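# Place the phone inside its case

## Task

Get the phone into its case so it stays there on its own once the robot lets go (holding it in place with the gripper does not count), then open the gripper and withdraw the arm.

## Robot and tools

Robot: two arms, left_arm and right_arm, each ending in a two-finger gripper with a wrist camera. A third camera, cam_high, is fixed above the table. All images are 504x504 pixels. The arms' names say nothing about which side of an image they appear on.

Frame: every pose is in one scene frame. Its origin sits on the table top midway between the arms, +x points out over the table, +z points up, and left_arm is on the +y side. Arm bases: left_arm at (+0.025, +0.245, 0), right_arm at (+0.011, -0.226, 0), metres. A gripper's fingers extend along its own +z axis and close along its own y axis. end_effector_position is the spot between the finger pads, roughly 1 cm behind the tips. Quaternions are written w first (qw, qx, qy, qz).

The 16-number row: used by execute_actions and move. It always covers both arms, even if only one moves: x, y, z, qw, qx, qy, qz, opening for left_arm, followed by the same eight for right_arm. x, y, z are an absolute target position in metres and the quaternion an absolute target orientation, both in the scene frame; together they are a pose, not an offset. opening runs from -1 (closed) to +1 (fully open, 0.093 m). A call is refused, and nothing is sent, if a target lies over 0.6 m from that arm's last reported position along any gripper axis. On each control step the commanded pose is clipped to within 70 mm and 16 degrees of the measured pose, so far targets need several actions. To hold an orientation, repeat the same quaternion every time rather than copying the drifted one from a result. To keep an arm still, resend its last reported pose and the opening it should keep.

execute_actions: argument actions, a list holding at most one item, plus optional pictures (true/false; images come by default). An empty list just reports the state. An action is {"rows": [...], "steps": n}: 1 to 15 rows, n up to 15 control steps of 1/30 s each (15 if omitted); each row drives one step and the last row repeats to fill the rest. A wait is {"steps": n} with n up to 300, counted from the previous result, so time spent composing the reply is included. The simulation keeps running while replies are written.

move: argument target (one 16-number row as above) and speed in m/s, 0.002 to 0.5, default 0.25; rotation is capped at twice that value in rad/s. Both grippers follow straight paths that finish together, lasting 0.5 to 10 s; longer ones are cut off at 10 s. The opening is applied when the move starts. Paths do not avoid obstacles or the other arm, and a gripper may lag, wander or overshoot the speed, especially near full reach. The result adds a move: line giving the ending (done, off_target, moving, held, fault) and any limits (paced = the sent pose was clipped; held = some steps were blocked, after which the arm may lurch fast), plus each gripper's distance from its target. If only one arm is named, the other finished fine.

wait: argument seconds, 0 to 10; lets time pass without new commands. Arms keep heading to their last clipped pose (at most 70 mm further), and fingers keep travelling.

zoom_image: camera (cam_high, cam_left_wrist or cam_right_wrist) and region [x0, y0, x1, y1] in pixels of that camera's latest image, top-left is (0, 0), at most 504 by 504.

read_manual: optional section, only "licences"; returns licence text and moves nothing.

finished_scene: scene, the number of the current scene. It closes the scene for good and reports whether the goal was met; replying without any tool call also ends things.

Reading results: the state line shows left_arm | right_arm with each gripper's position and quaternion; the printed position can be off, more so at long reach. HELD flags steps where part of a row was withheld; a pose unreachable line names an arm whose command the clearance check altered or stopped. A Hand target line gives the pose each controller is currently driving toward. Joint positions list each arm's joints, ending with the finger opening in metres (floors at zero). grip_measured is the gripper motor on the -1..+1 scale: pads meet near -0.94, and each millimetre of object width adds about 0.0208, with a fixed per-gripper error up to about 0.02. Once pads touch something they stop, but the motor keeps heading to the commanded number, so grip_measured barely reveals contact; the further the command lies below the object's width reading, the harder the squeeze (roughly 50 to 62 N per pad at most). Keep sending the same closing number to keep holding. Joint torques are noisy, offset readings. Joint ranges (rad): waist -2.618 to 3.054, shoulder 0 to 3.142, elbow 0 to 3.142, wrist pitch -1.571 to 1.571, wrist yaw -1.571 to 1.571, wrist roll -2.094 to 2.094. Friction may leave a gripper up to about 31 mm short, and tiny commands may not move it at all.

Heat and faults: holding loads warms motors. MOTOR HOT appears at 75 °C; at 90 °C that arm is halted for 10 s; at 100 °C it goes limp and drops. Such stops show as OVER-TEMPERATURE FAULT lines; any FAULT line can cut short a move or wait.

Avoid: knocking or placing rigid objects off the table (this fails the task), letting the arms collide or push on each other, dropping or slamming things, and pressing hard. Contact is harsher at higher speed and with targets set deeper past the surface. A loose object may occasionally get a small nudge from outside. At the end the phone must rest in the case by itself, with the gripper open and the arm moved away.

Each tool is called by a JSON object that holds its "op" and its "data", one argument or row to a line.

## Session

{"op": "move", "data": {
  "target": [0.3,0.35,0.25,0.1,0,0.995,0,1,0.3,-0.1,0.25,0.1,0,0.995,0,1]
}}

Scene clock: 5.13 s of 4200.00 s.
left_arm: end_effector_position=(+0.2986, +0.3465, +0.2532) grip_measured=+0.989 end_effector_quat_wxyz=(+0.127, -0.006, +0.992, -0.006) | right_arm: end_effector_position=(+0.2943, -0.0972, +0.2517) grip_measured=+1.000 end_effector_quat_wxyz=(+0.113, -0.011, +0.993, +0.016)
Joint positions: left_arm=[ 0.215  1.531  1.747 -1.556  0.114  0.395  0.093] | right_arm=[ 0.63   1.615  1.829 -1.567  0.07   0.434  0.093]
Joint velocities: left_arm=[-0.002 -0.002 -0.007  0.037 -0.007 -0.081  0.   ] | right_arm=[ 0.002 -0.007  0.022 -0.066 -0.066  0.007  0.   ]
Joint torques (N m, as the arm reports them, + toward a larger angle): left_arm=[-0.08 -4.74  7.73  0.64 -0.07  0.05] | right_arm=[-1.02 -5.27  8.28  0.66  0.1   0.01]
Motor temperatures (°C, as the motors report them): left_arm=[24 22 24 22 23 22] | right_arm=[23 27 24 23 24 25]
Hand target (left_arm): +0.299, +0.346, +0.252; +0.116, +0.001, +0.993, -0.006
Hand target (right_arm): +0.300, -0.100, +0.251; +0.113, -0.002, +0.994, +0.009
Off the commanded pose (left_arm): 0.005 m, 3 deg.
Off the commanded pose (right_arm): 0.007 m, 3 deg.
joint sent to its limit (left arm) — the command would take joint 4 (wrist pitch) past its lower limit, so that joint was sent only as far as its limit.
joint sent to its limit (right arm) — the command would take joint 4 (wrist pitch) past its lower limit, so that joint was sent only as far as its limit.
move: off_target (left_arm, right_arm)
camera_calibration (this result's frames):
cam_left_wrist: T_world_to_cam=[[0.0323383, -0.999205, 0.0233303, 0.327351], [-0.982511, -0.0274981, 0.18416, 0.294767], [-0.183372, -0.0288777, -0.982619, 0.399177], [0, 0, 0, 1]] pos_world=[0.352224, 0.346724, 0.330317]
cam_right_wrist: T_world_to_cam=[[0.0203085, -0.999274, -0.0322417, -0.094922], [-0.974068, -0.0270441, 0.224634, 0.263973], [-0.225343, 0.0268436, -0.97391, 0.400672], [0, 0, 0, 1]] pos_world=[0.349344, -0.0984697, 0.32786]

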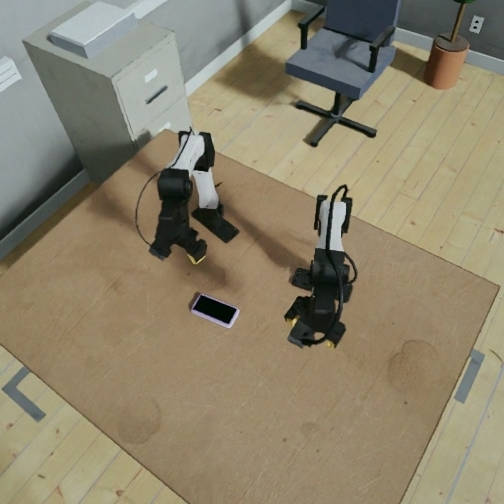

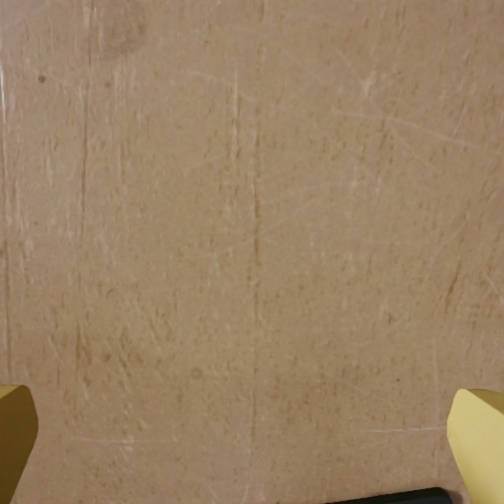

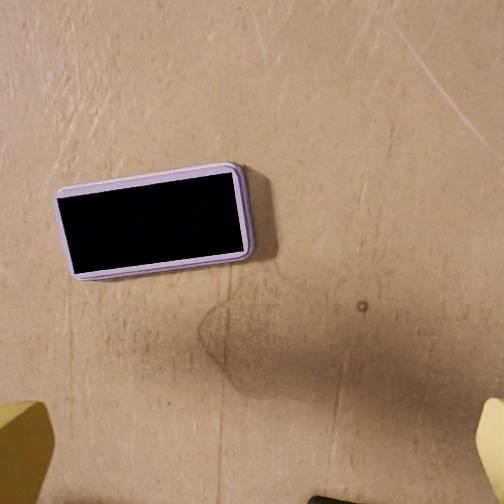

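{"op": "move", "data": {
  "target": [0.3,0.35,0.25,0.1,0,0.995,0,1,0.313,-0.048,0.05,0,-0.07,0.997,0,-1]
}}

{"op": "move", "data": {
  "target": [0.3,0.35,0.25,0.1,0,0.995,0,1,0.313,-0.048,-0.025,0,-0.07,0.997,0,-1],
  "speed": 0.04
}}

{"op": "move", "data": {
  "target": [0.3,0.35,0.25,0.1,0,0.995,0,1,0.313,-0.048,0.05,0,-0.07,0.997,0,-1],
  "speed": 0.1
}}

{"op": "move", "data": {
  "target": [0.3,0.35,0.25,0.1,0,0.995,0,1,0.301,0.044,0.05,0,-0.07,0.997,0,-1],
  "speed": 0.1
}}

{"op": "move", "data": {
  "target": [0.3,0.35,0.25,0.1,0,0.995,0,1,0.301,0.044,-0.025,0,-0.07,0.997,0,-1],
  "speed": 0.04
}}

{"op": "move", "data": {
  "target": [0.3,0.35,0.25,0.1,0,0.995,0,1,0.295,0.0,0.1,0,-0.07,0.997,0,1]
}}

Scene clock: 15.60 s of 4200.00 s.
left_arm: end_effector_position=(+0.2987, +0.3511, +0.2512) grip_measured=+0.989 end_effector_quat_wxyz=(+0.119, -0.007, +0.993, +0.003) | right_arm: end_effector_position=(+0.3120, -0.0552, +0.0543) grip_measured=-0.992 end_effector_quat_wxyz=(+0.004, -0.063, +0.998, -0.005)
Joint positions: left_arm=[ 0.215  1.544  1.753 -1.559  0.089  0.397  0.093] | right_arm=[ 0.688  1.887  1.376 -1.056  0.013  0.395  0.   ]
Joint velocities: left_arm=[ 0.007 -0.012 -0.007  0.022 -0.037 -0.022 -0.   ] | right_arm=[ 0.002  0.002  0.002 -0.007 -0.125 -0.051  0.   ]
Joint torques (N m, as the arm reports them, + toward a larger angle): left_arm=[-0.36 -4.75  7.66  0.58 -0.03 -0.04] | right_arm=[ 0.48 -9.71  6.08  0.44 -0.11 -0.11]
Motor temperatures (°C, as the motors report them): left_arm=[24 23 25 22 23 22] | right_arm=[23 27 26 23 24 25]
Hand target (left_arm): +0.300, +0.350, +0.250; +0.108, -0.000, +0.994, +0.003
Hand target (right_arm): +0.309, -0.051, +0.050; +0.001, -0.071, +0.997, -0.001
Off the commanded pose (left_arm): 0.002 m, 2 deg.
Off the commanded pose (right_arm): 0.008 m, 1 deg.
joint sent to its limit (left arm) — the command would take joint 4 (wrist pitch) past its lower limit, so that joint was sent only as far as its limit.
After step 90, 6.00 s passed at rest.
move: done
camera_calibration (this result's frames):
cam_left_wrist: T_world_to_cam=[[0.0362658, -0.999336, 0.0036523, 0.335788], [-0.979021, -0.0347948, 0.200769, 0.292662], [-0.200508, -0.0108567, -0.979632, 0.395427], [0, 0, 0, 1]] pos_world=[0.353631, 0.350041, 0.327389]
cam_right_wrist: T_world_to_cam=[[0.119887, -0.992746, 0.0091083, -0.0926433], [-0.896105, -0.104258, 0.431423, 0.28693], [-0.427344, -0.0598841, -0.902104, 0.265678], [0, 0, 0, 1]] pos_world=[0.381762, -0.0461465, 0.116725]

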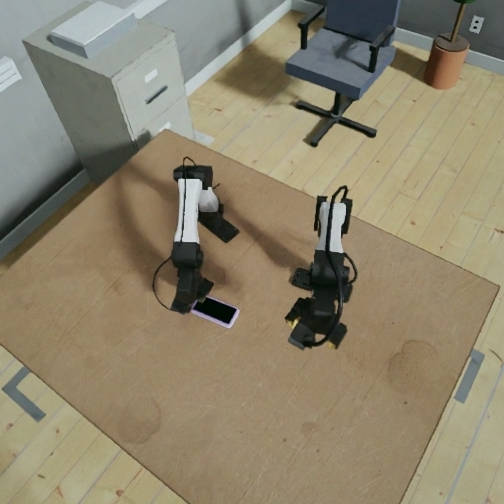

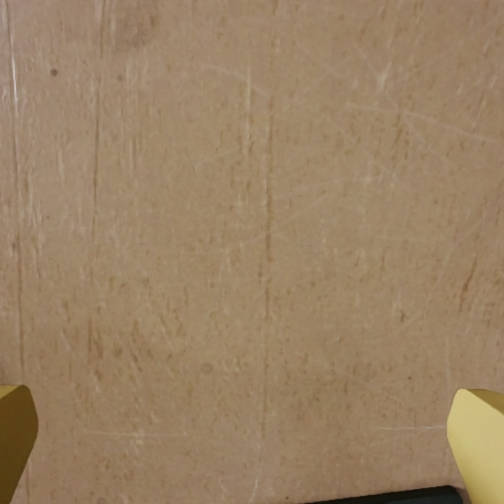

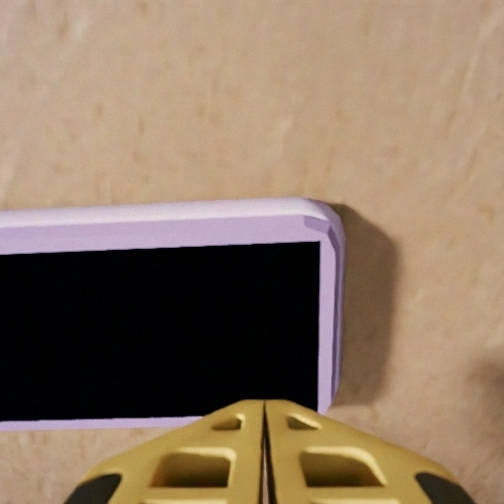

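Scene clock: 17.83 s of 4200.00 s.
left_arm: end_effector_position=(+0.2987, +0.3511, +0.2512) grip_measured=+0.989 end_effector_quat_wxyz=(+0.119, -0.007, +0.993, +0.003) | right_arm: end_effector_position=(+0.3154, -0.0531, +0.0143) grip_measured=-0.992 end_effector_quat_wxyz=(+0.013, -0.063, +0.998, -0.000)
Joint positions: left_arm=[ 0.215  1.544  1.753 -1.559  0.089  0.397  0.093] | right_arm=[ 0.688  1.935  1.271 -0.883  0.012  0.395  0.   ]
Joint velocities: left_arm=[-0.002  0.007  0.017 -0.037 -0.022  0.051  0.   ] | right_arm=[-0.002  0.017  0.007 -0.037  0.066 -0.051  0.   ]
Joint torques (N m, as the arm reports them, + toward a larger angle): left_arm=[-0.4  -4.76  7.69  0.58 -0.04 -0.04] | right_arm=[ 0.4  -4.53  1.8   1.3  -0.14 -0.08]
Motor temperatures (°C, as the motors report them): left_arm=[24 23 25 22 23 22] | right_arm=[23 27 26 24 24 25]
Hand target (left_arm): +0.300, +0.350, +0.250; +0.108, -0.000, +0.994, +0.003
Hand target (right_arm): +0.308, -0.051, -0.021; -0.002, -0.070, +0.998, -0.001
Off the commanded pose (left_arm): 0.002 m, 2 deg.
Off the commanded pose (right_arm): 0.040 m, 2 deg.
joint sent to its limit (left arm) — the command would take joint 4 (wrist pitch) past its lower limit, so that joint was sent only as far as its limit.
move: off_target (right_arm)
camera_calibration (this result's frames):
cam_left_wrist: T_world_to_cam=[[0.0362658, -0.999336, 0.0036523, 0.335788], [-0.979021, -0.0347948, 0.200769, 0.292662], [-0.200508, -0.0108567, -0.979632, 0.395427], [0, 0, 0, 1]] pos_world=[0.353631, 0.350041, 0.327389]
cam_right_wrist: T_world_to_cam=[[0.119814, -0.992796, 0.000056751, -0.0904786], [-0.903772, -0.109047, 0.413891, 0.309835], [-0.410903, -0.0496413, -0.910327, 0.226555], [0, 0, 0, 1]] pos_world=[0.383953, -0.0447938, 0.0780064]

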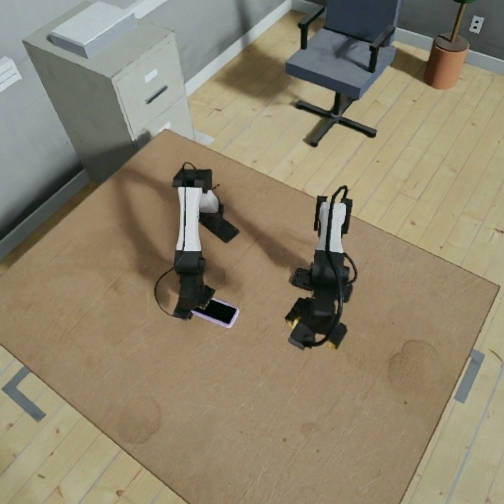

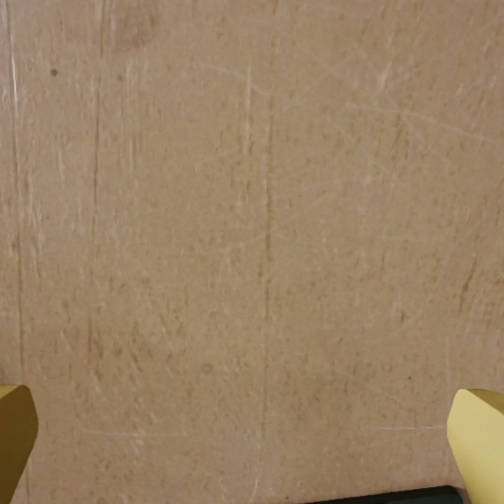

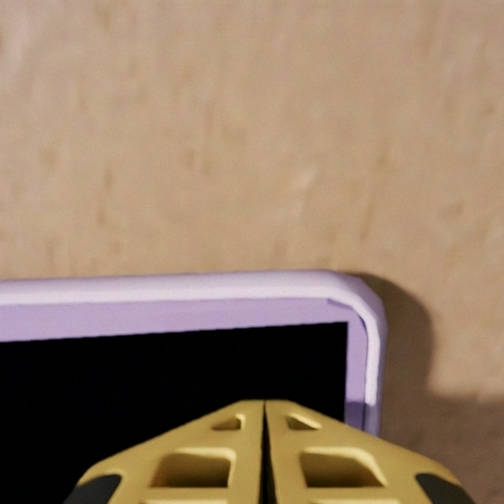

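Scene clock: 18.83 s of 4200.00 s.
left_arm: end_effector_position=(+0.2987, +0.3511, +0.2512) grip_measured=+0.989 end_effector_quat_wxyz=(+0.119, -0.007, +0.993, +0.003) | right_arm: end_effector_position=(+0.3115, -0.0550, +0.0390) grip_measured=-0.992 end_effector_quat_wxyz=(-0.010, -0.063, +0.998, -0.011)
Joint positions: left_arm=[ 0.215  1.544  1.753 -1.559  0.089  0.397  0.093] | right_arm=[ 0.688  1.93   1.37  -1.039  0.01   0.395  0.   ]
Joint velocities: left_arm=[-0.007 -0.007  0.007  0.022 -0.051  0.007  0.001] | right_arm=[-0.012 -0.007 -0.017 -0.007 -0.022 -0.051  0.   ]
Joint torques (N m, as the arm reports them, + toward a larger angle): left_arm=[-0.39 -4.75  7.68  0.58 -0.04 -0.04] | right_arm=[  0.41 -12.04   8.25   0.2   -0.13  -0.08]
Motor temperatures (°C, as the motors report them): left_arm=[24 23 25 22 23 22] | right_arm=[23 27 26 23 24 25]
Hand target (left_arm): +0.300, +0.350, +0.250; +0.108, -0.000, +0.994, +0.003
Hand target (right_arm): +0.314, -0.048, +0.050; +0.000, -0.070, +0.998, -0.000
Off the commanded pose (left_arm): 0.002 m, 2 deg.
Off the commanded pose (right_arm): 0.013 m, 2 deg.
joint sent to its limit (left arm) — the command would take joint 4 (wrist pitch) past its lower limit, so that joint was sent only as far as its limit.
move: off_target (right_arm)
camera_calibration (this result's frames):
cam_left_wrist: T_world_to_cam=[[0.0362658, -0.999336, 0.0036523, 0.335788], [-0.979021, -0.0347948, 0.200769, 0.292662], [-0.200508, -0.0108567, -0.979632, 0.395427], [0, 0, 0, 1]] pos_world=[0.353631, 0.350041, 0.327389]
cam_right_wrist: T_world_to_cam=[[0.120245, -0.992568, 0.01872, -0.0926888], [-0.883605, -0.0984108, 0.457774, 0.288541], [-0.452529, -0.0715859, -0.888872, 0.258299], [0, 0, 0, 1]] pos_world=[0.38299, -0.0451138, 0.0992433]

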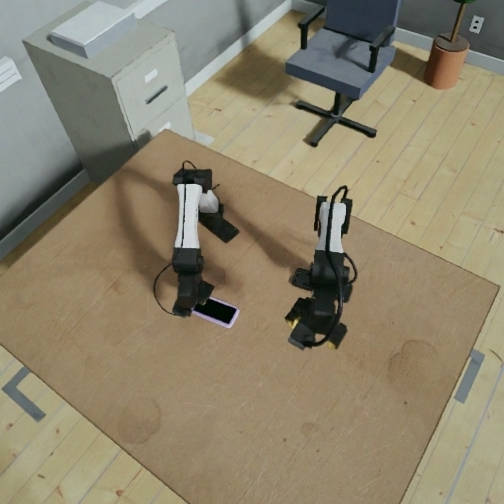

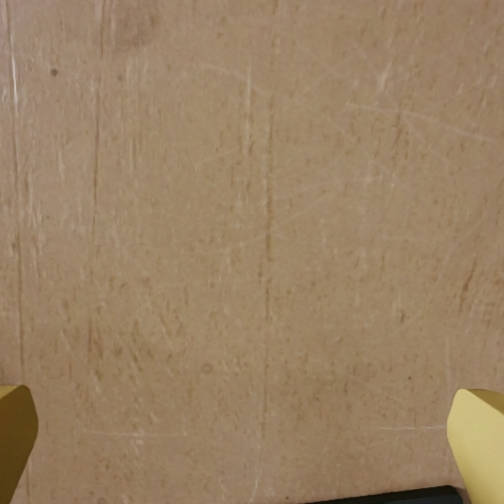

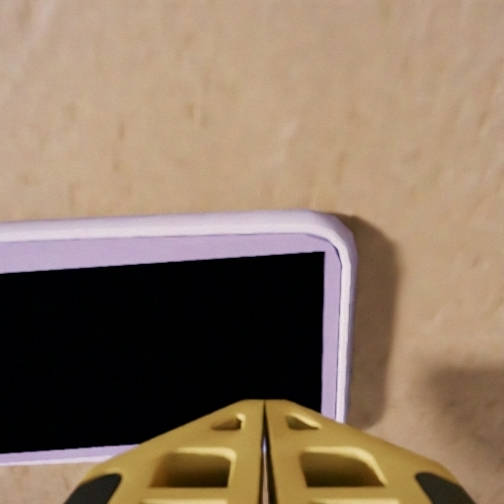

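Scene clock: 20.30 s of 4200.00 s.
left_arm: end_effector_position=(+0.2987, +0.3511, +0.2512) grip_measured=+0.989 end_effector_quat_wxyz=(+0.119, -0.007, +0.993, +0.004) | right_arm: end_effector_position=(+0.3025, +0.0392, +0.0508) grip_measured=-0.992 end_effector_quat_wxyz=(+0.007, -0.070, +0.997, -0.001)
Joint positions: left_arm=[ 0.215  1.544  1.753 -1.559  0.089  0.397  0.093] | right_arm=[ 0.909  2.064  1.612 -1.111  0.01   0.601  0.   ]
Joint velocities: left_arm=[ 0.012 -0.012 -0.007 -0.007 -0.051 -0.022  0.   ] | right_arm=[-0.002 -0.007  0.012 -0.081 -0.051  0.007  0.   ]
Joint torques (N m, as the arm reports them, + toward a larger angle): left_arm=[-0.37 -4.74  7.69  0.58 -0.04 -0.04] | right_arm=[  0.12 -10.41   8.65   0.25  -0.06   0.  ]
Motor temperatures (°C, as the motors report them): left_arm=[24 23 25 22 23 22] | right_arm=[23 28 26 23 24 25]
Hand target (left_arm): +0.300, +0.350, +0.250; +0.108, -0.000, +0.994, +0.003
Hand target (right_arm): +0.303, +0.044, +0.049; +0.003, -0.070, +0.998, -0.002
Off the commanded pose (left_arm): 0.002 m, 2 deg.
Off the commanded pose (right_arm): 0.005 m, 1 deg.
joint sent to its limit (left arm) — the command would take joint 4 (wrist pitch) past its lower limit, so that joint was sent only as far as its limit.
move: done
camera_calibration (this result's frames):
cam_left_wrist: T_world_to_cam=[[0.03635, -0.999334, 0.00330737, 0.335909], [-0.978987, -0.034945, 0.200906, 0.292649], [-0.200656, -0.0105408, -0.979605, 0.395344], [0, 0, 0, 1]] pos_world=[0.353618, 0.350079, 0.327375]
cam_right_wrist: T_world_to_cam=[[0.134649, -0.990892, 0.00167887, -0.00191005], [-0.896366, -0.121081, 0.426458, 0.290742], [-0.422371, -0.0589269, -0.904506, 0.262601], [0, 0, 0, 1]] pos_world=[0.371783, 0.0487851, 0.113538]

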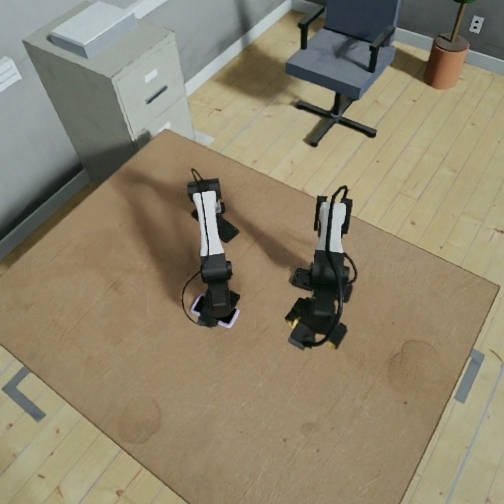

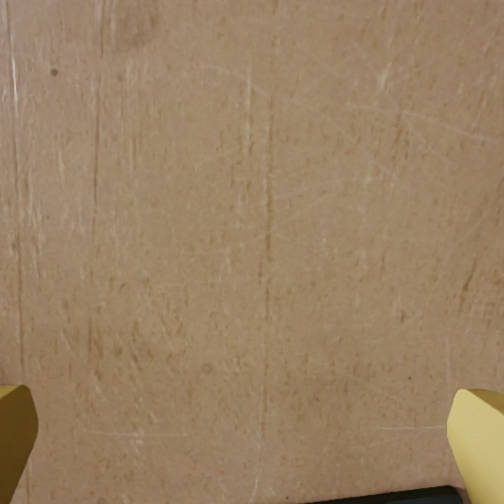

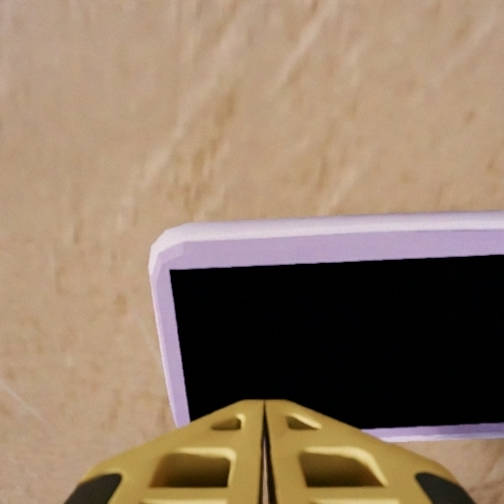

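Scene clock: 22.43 s of 4200.00 s.
left_arm: end_effector_position=(+0.2987, +0.3511, +0.2512) grip_measured=+0.989 end_effector_quat_wxyz=(+0.119, -0.007, +0.993, +0.004) | right_arm: end_effector_position=(+0.3036, +0.0403, +0.0140) grip_measured=-0.992 end_effector_quat_wxyz=(+0.012, -0.069, +0.998, +0.003)
Joint positions: left_arm=[ 0.215  1.544  1.753 -1.559  0.089  0.397  0.093] | right_arm=[ 0.909  2.097  1.511 -0.962  0.01   0.603  0.   ]
Joint velocities: left_arm=[-0.007  0.012  0.002  0.007  0.007  0.037  0.   ] | right_arm=[-0.007 -0.002  0.007 -0.037 -0.022  0.007  0.   ]
Joint torques (N m, as the arm reports them, + toward a larger angle): left_arm=[-0.38 -4.76  7.67  0.58 -0.04 -0.04] | right_arm=[ 0.19 -6.91  2.09  1.22 -0.11  0.03]
Motor temperatures (°C, as the motors report them): left_arm=[24 23 25 22 23 22] | right_arm=[23 28 26 24 24 25]
Hand target (left_arm): +0.300, +0.350, +0.250; +0.108, -0.000, +0.994, +0.003
Hand target (right_arm): +0.298, +0.041, -0.022; -0.001, -0.070, +0.998, -0.001
Off the commanded pose (left_arm): 0.002 m, 2 deg.
Off the commanded pose (right_arm): 0.039 m, 1 deg.
joint sent to its limit (left arm) — the command would take joint 4 (wrist pitch) past its lower limit, so that joint was sent only as far as its limit.
move: off_target (right_arm)
camera_calibration (this result's frames):
cam_left_wrist: T_world_to_cam=[[0.03635, -0.999334, 0.00330737, 0.335909], [-0.978987, -0.034945, 0.200906, 0.292649], [-0.200656, -0.0105408, -0.979605, 0.395344], [0, 0, 0, 1]] pos_world=[0.353618, 0.350079, 0.327375]
cam_right_wrist: T_world_to_cam=[[0.132411, -0.991173, -0.00652401, -0.000103544], [-0.900799, -0.123078, 0.416429, 0.309125], [-0.413556, -0.0492627, -0.909145, 0.22684], [0, 0, 0, 1]] pos_world=[0.372284, 0.0491187, 0.0775014]

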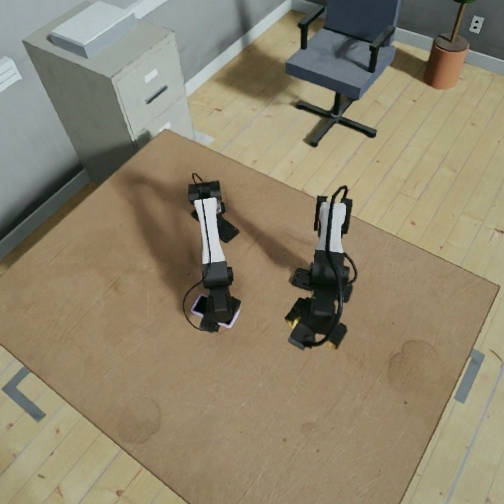

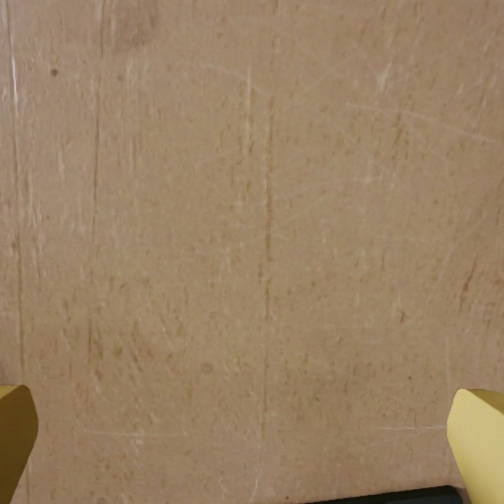

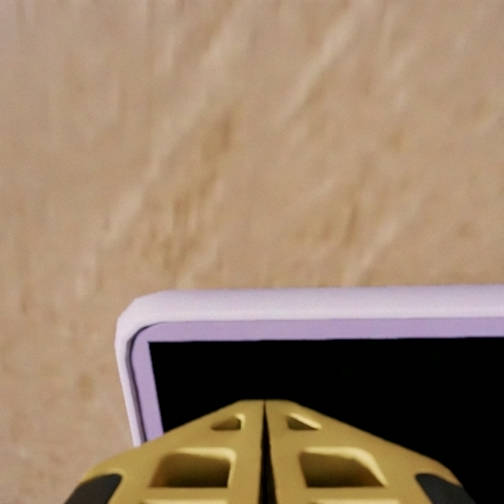

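Scene clock: 23.50 s of 4200.00 s.
left_arm: end_effector_position=(+0.2987, +0.3511, +0.2512) grip_measured=+0.989 end_effector_quat_wxyz=(+0.119, -0.007, +0.993, +0.004) | right_arm: end_effector_position=(+0.2925, +0.0028, +0.0937) grip_measured=+1.000 end_effector_quat_wxyz=(-0.007, -0.071, +0.997, -0.002)
Joint positions: left_arm=[ 0.215  1.544  1.753 -1.559  0.089  0.397  0.093] | right_arm=[ 0.847  1.937  1.602 -1.249 -0.004  0.538  0.093]
Joint velocities: left_arm=[ 0.017  0.007  0.007 -0.022 -0.022 -0.022 -0.001] | right_arm=[ 0.002 -0.017  0.012 -0.022 -0.022 -0.007 -0.   ]
Joint torques (N m, as the arm reports them, + toward a larger angle): left_arm=[-0.38 -4.76  7.71  0.59 -0.04 -0.04] | right_arm=[ -0.73 -11.57   8.04   0.21  -0.01  -0.09]
Motor temperatures (°C, as the motors report them): left_arm=[24 23 25 22 23 22] | right_arm=[23 28 26 23 24 25]
Hand target (left_arm): +0.300, +0.350, +0.250; +0.108, -0.000, +0.994, +0.003
Hand target (right_arm): +0.296, +0.001, +0.100; -0.001, -0.070, +0.998, +0.001
Off the commanded pose (left_arm): 0.002 m, 2 deg.
Off the commanded pose (right_arm): 0.007 m, 1 deg.
joint sent to its limit (left arm) — the command would take joint 4 (wrist pitch) past its lower limit, so that joint was sent only as far as its limit.
move: done
camera_calibration (this result's frames):
cam_left_wrist: T_world_to_cam=[[0.03635, -0.999334, 0.00330737, 0.335909], [-0.978987, -0.034945, 0.200906, 0.292649], [-0.200656, -0.0105408, -0.979605, 0.395344], [0, 0, 0, 1]] pos_world=[0.353618, 0.350079, 0.327375]
cam_right_wrist: T_world_to_cam=[[0.135798, -0.990735, 0.00153685, -0.0370103], [-0.884638, -0.120557, 0.450424, 0.25344], [-0.446066, -0.0625262, -0.892814, 0.300919], [0, 0, 0, 1]] pos_world=[0.363458, 0.0127019, 0.154566]

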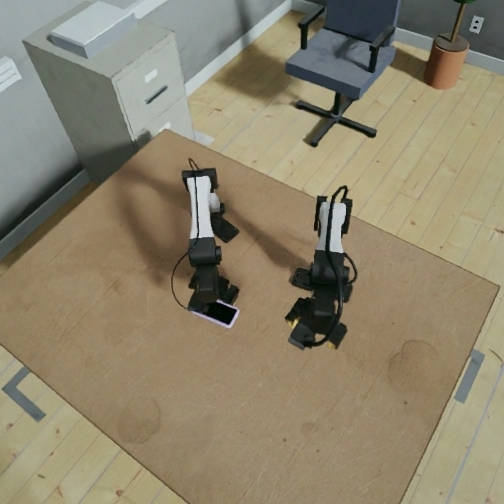

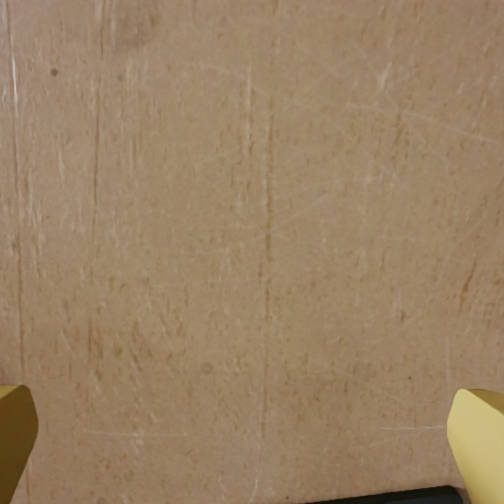

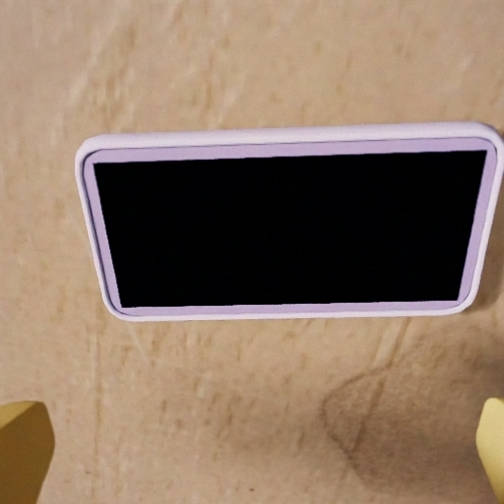

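Far-right corner uncertain; one more press.

{"op": "move", "data": {
  "target": [0.3,0.35,0.25,0.1,0,0.995,0,1,0.328,-0.052,0.05,0,-0.07,0.997,0,-1],
  "speed": 0.1
}}

{"op": "move", "data": {
  "target": [0.3,0.35,0.25,0.1,0,0.995,0,1,0.328,-0.052,-0.025,0,-0.07,0.997,0,-1],
  "speed": 0.04
}}

{"op": "move", "data": {
  "target": [0.3,0.35,0.25,0.1,0,0.995,0,1,0.3,-0.03,0.1,0,-0.07,0.997,0,1]
}}

Scene clock: 29.00 s of 4200.00 s.
left_arm: end_effector_position=(+0.2987, +0.3511, +0.2512) grip_measured=+0.989 end_effector_quat_wxyz=(+0.119, -0.007, +0.993, +0.004) | right_arm: end_effector_position=(+0.3274, -0.0488, +0.0576) grip_measured=-0.992 end_effector_quat_wxyz=(+0.004, -0.070, +0.998, +0.004)
Joint positions: left_arm=[ 0.215  1.544  1.753 -1.559  0.089  0.397  0.093] | right_arm=[ 0.675  1.937  1.457 -1.079 -0.004  0.368  0.   ]
Joint velocities: left_arm=[-0.012  0.002 -0.002  0.051 -0.022  0.051 -0.001] | right_arm=[-0.027 -0.007  0.007 -0.007  0.022 -0.051  0.   ]
Joint torques (N m, as the arm reports them, + toward a larger angle): left_arm=[-0.37 -4.76  7.7   0.59 -0.03 -0.04] | right_arm=[ -0.65 -10.01   5.38   0.43  -0.05  -0.08]
Motor temperatures (°C, as the motors report them): left_arm=[24 23 26 22 23 22] | right_arm=[23 29 27 23 24 25]
Hand target (left_arm): +0.300, +0.350, +0.250; +0.108, -0.000, +0.994, +0.003
Hand target (right_arm): +0.326, -0.052, +0.050; -0.002, -0.070, +0.998, +0.002
Off the commanded pose (left_arm): 0.002 m, 2 deg.
Off the commanded pose (right_arm): 0.008 m, 1 deg.
joint sent to its limit (left arm) — the command would take joint 4 (wrist pitch) past its lower limit, so that joint was sent only as far as its limit.
After step 90, 1.23 s passed at rest.
move: done
camera_calibration (this result's frames):
cam_left_wrist: T_world_to_cam=[[0.03635, -0.999334, 0.00330737, 0.335909], [-0.978987, -0.034945, 0.200906, 0.292649], [-0.200656, -0.0105408, -0.979605, 0.395344], [0, 0, 0, 1]] pos_world=[0.353618, 0.350079, 0.327375]
cam_right_wrist: T_world_to_cam=[[0.133252, -0.991033, -0.00987799, -0.0913319], [-0.894211, -0.124519, 0.429979, 0.29846], [-0.427353, -0.0484624, -0.902785, 0.276134], [0, 0, 0, 1]] pos_world=[0.397063, -0.0399669, 0.120056]

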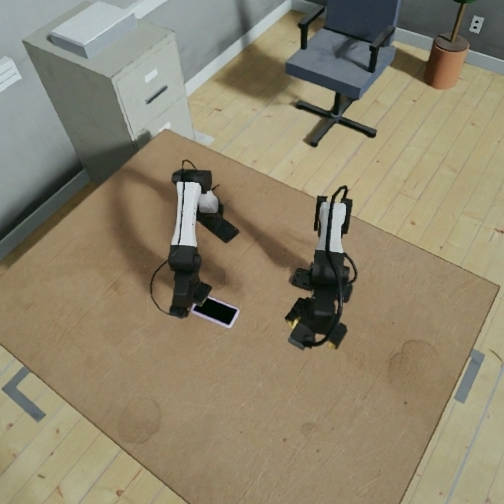

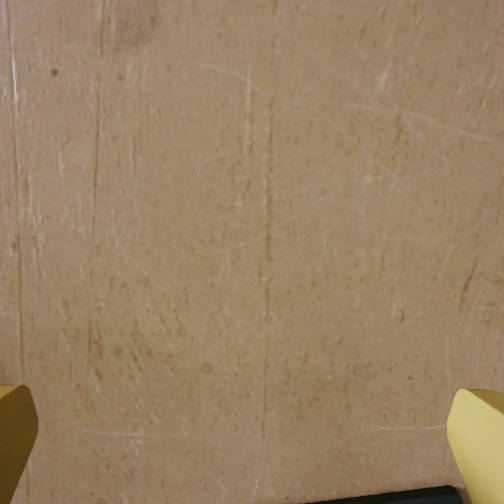

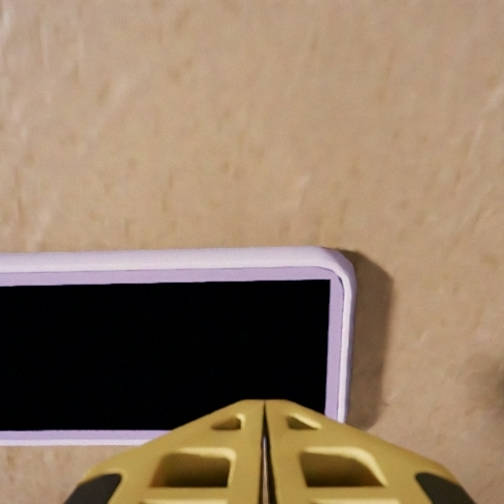

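Scene clock: 31.30 s of 4200.00 s.
left_arm: end_effector_position=(+0.2987, +0.3511, +0.2512) grip_measured=+0.989 end_effector_quat_wxyz=(+0.119, -0.007, +0.993, +0.004) | right_arm: end_effector_position=(+0.3274, -0.0488, +0.0132) grip_measured=-0.992 end_effector_quat_wxyz=(+0.008, -0.071, +0.997, +0.006)
Joint positions: left_arm=[ 0.215  1.544  1.753 -1.559  0.089  0.397  0.093] | right_arm=[ 0.675  1.983  1.336 -0.903 -0.004  0.367  0.   ]
Joint velocities: left_arm=[-0.007  0.012 -0.002 -0.022 -0.022 -0.037 -0.001] | right_arm=[ 0.002 -0.007 -0.017 -0.081 -0.022  0.051  0.   ]
Joint torques (N m, as the arm reports them, + toward a larger angle): left_arm=[-0.37 -4.75  7.7   0.59 -0.04 -0.04] | right_arm=[-0.64 -5.88  1.31  1.29 -0.01 -0.09]
Motor temperatures (°C, as the motors report them): left_arm=[24 23 26 22 23 22] | right_arm=[23 30 26 23 24 25]
Hand target (left_arm): +0.300, +0.350, +0.250; +0.108, -0.000, +0.994, +0.003
Hand target (right_arm): +0.323, -0.054, -0.022; -0.002, -0.070, +0.998, -0.001
Off the commanded pose (left_arm): 0.002 m, 2 deg.
Off the commanded pose (right_arm): 0.038 m, 1 deg.
joint sent to its limit (left arm) — the command would take joint 4 (wrist pitch) past its lower limit, so that joint was sent only as far as its limit.
move: off_target (right_arm)
camera_calibration (this result's frames):
cam_left_wrist: T_world_to_cam=[[0.03635, -0.999334, 0.00330737, 0.335909], [-0.978987, -0.034945, 0.200906, 0.292649], [-0.200656, -0.0105408, -0.979605, 0.395344], [0, 0, 0, 1]] pos_world=[0.353618, 0.350079, 0.327375]
cam_right_wrist: T_world_to_cam=[[0.134856, -0.990777, -0.0131978, -0.092257], [-0.897435, -0.127775, 0.422237, 0.318478], [-0.42003, -0.0450971, -0.906389, 0.233907], [0, 0, 0, 1]] pos_world=[0.396503, -0.040164, 0.0763198]

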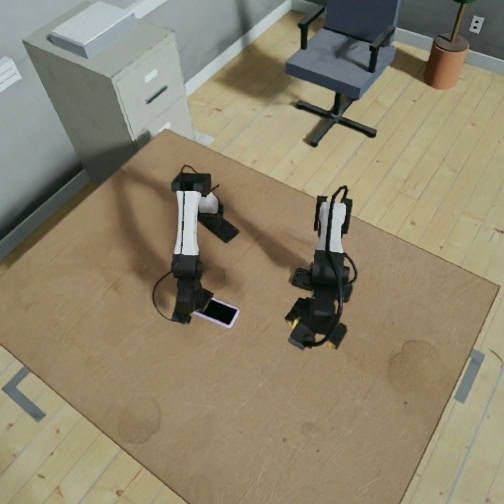

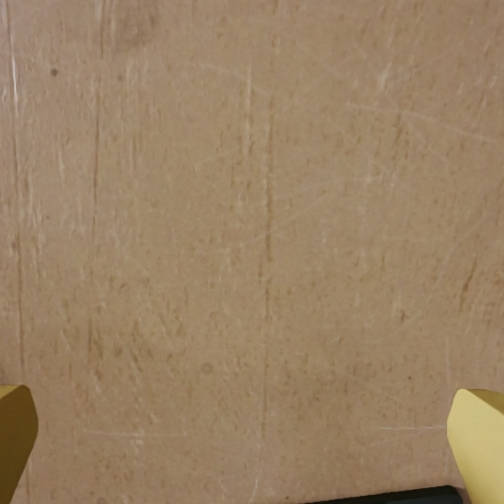

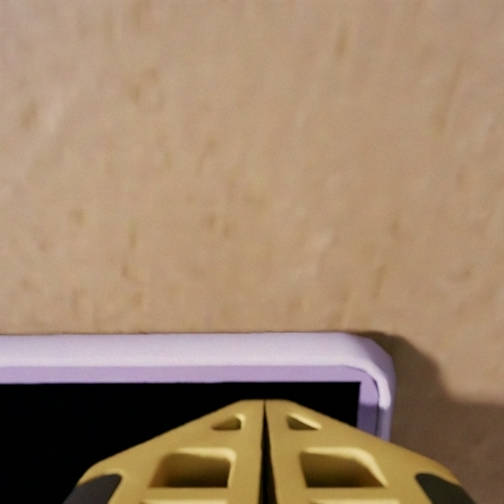

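Scene clock: 32.40 s of 4200.00 s.
left_arm: end_effector_position=(+0.2987, +0.3511, +0.2512) grip_measured=+0.989 end_effector_quat_wxyz=(+0.119, -0.007, +0.993, +0.004) | right_arm: end_effector_position=(+0.3009, -0.0311, +0.0933) grip_measured=+1.000 end_effector_quat_wxyz=(-0.007, -0.069, +0.998, +0.000)
Joint positions: left_arm=[ 0.215  1.544  1.753 -1.559  0.089  0.397  0.093] | right_arm=[ 0.754  1.885  1.53  -1.228 -0.007  0.449  0.093]
Joint velocities: left_arm=[ 0.007 -0.007 -0.002  0.051  0.081 -0.051  0.   ] | right_arm=[ 0.002 -0.002  0.002  0.007  0.022  0.007 -0.001]
Joint torques (N m, as the arm reports them, + toward a larger angle): left_arm=[-0.39 -4.75  7.67  0.59 -0.04 -0.04] | right_arm=[  0.23 -11.01   8.13   0.2    0.04   0.01]
Motor temperatures (°C, as the motors report them): left_arm=[24 23 26 22 23 22] | right_arm=[23 30 27 23 24 25]
Hand target (left_arm): +0.300, +0.350, +0.250; +0.108, -0.000, +0.994, +0.003
Hand target (right_arm): +0.302, -0.029, +0.100; +0.001, -0.070, +0.998, -0.001
Off the commanded pose (left_arm): 0.002 m, 2 deg.
Off the commanded pose (right_arm): 0.007 m, 1 deg.
joint sent to its limit (left arm) — the command would take joint 4 (wrist pitch) past its lower limit, so that joint was sent only as far as its limit.
move: done
camera_calibration (this result's frames):
cam_left_wrist: T_world_to_cam=[[0.03635, -0.999334, 0.00330737, 0.335909], [-0.978987, -0.034945, 0.200906, 0.292649], [-0.200656, -0.0105408, -0.979605, 0.395344], [0, 0, 0, 1]] pos_world=[0.353618, 0.350079, 0.327375]
cam_right_wrist: T_world_to_cam=[[0.131969, -0.99125, -0.00275905, -0.0702346], [-0.884449, -0.119006, 0.451208, 0.256848], [-0.447588, -0.0571052, -0.892415, 0.302829], [0, 0, 0, 1]] pos_world=[0.37198, -0.0217605, 0.154164]

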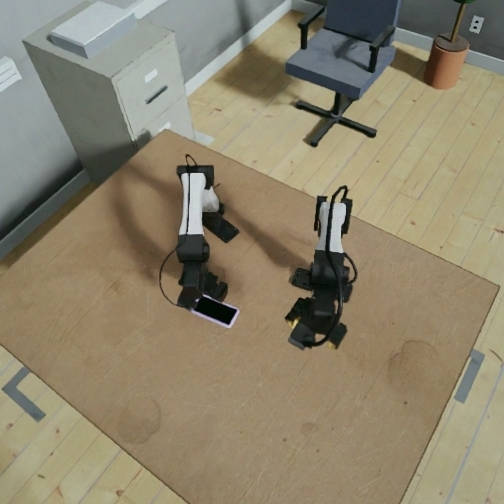

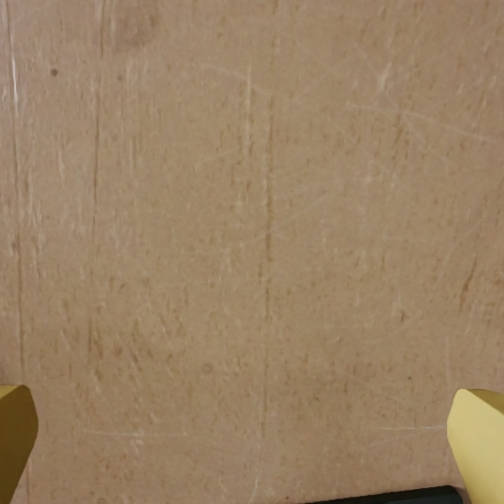

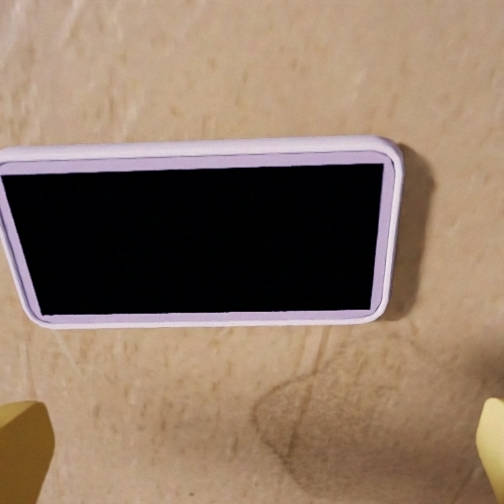

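{"op": "finished_scene", "data": {
  "scene": 2
}}

The scene is finished: the task was done.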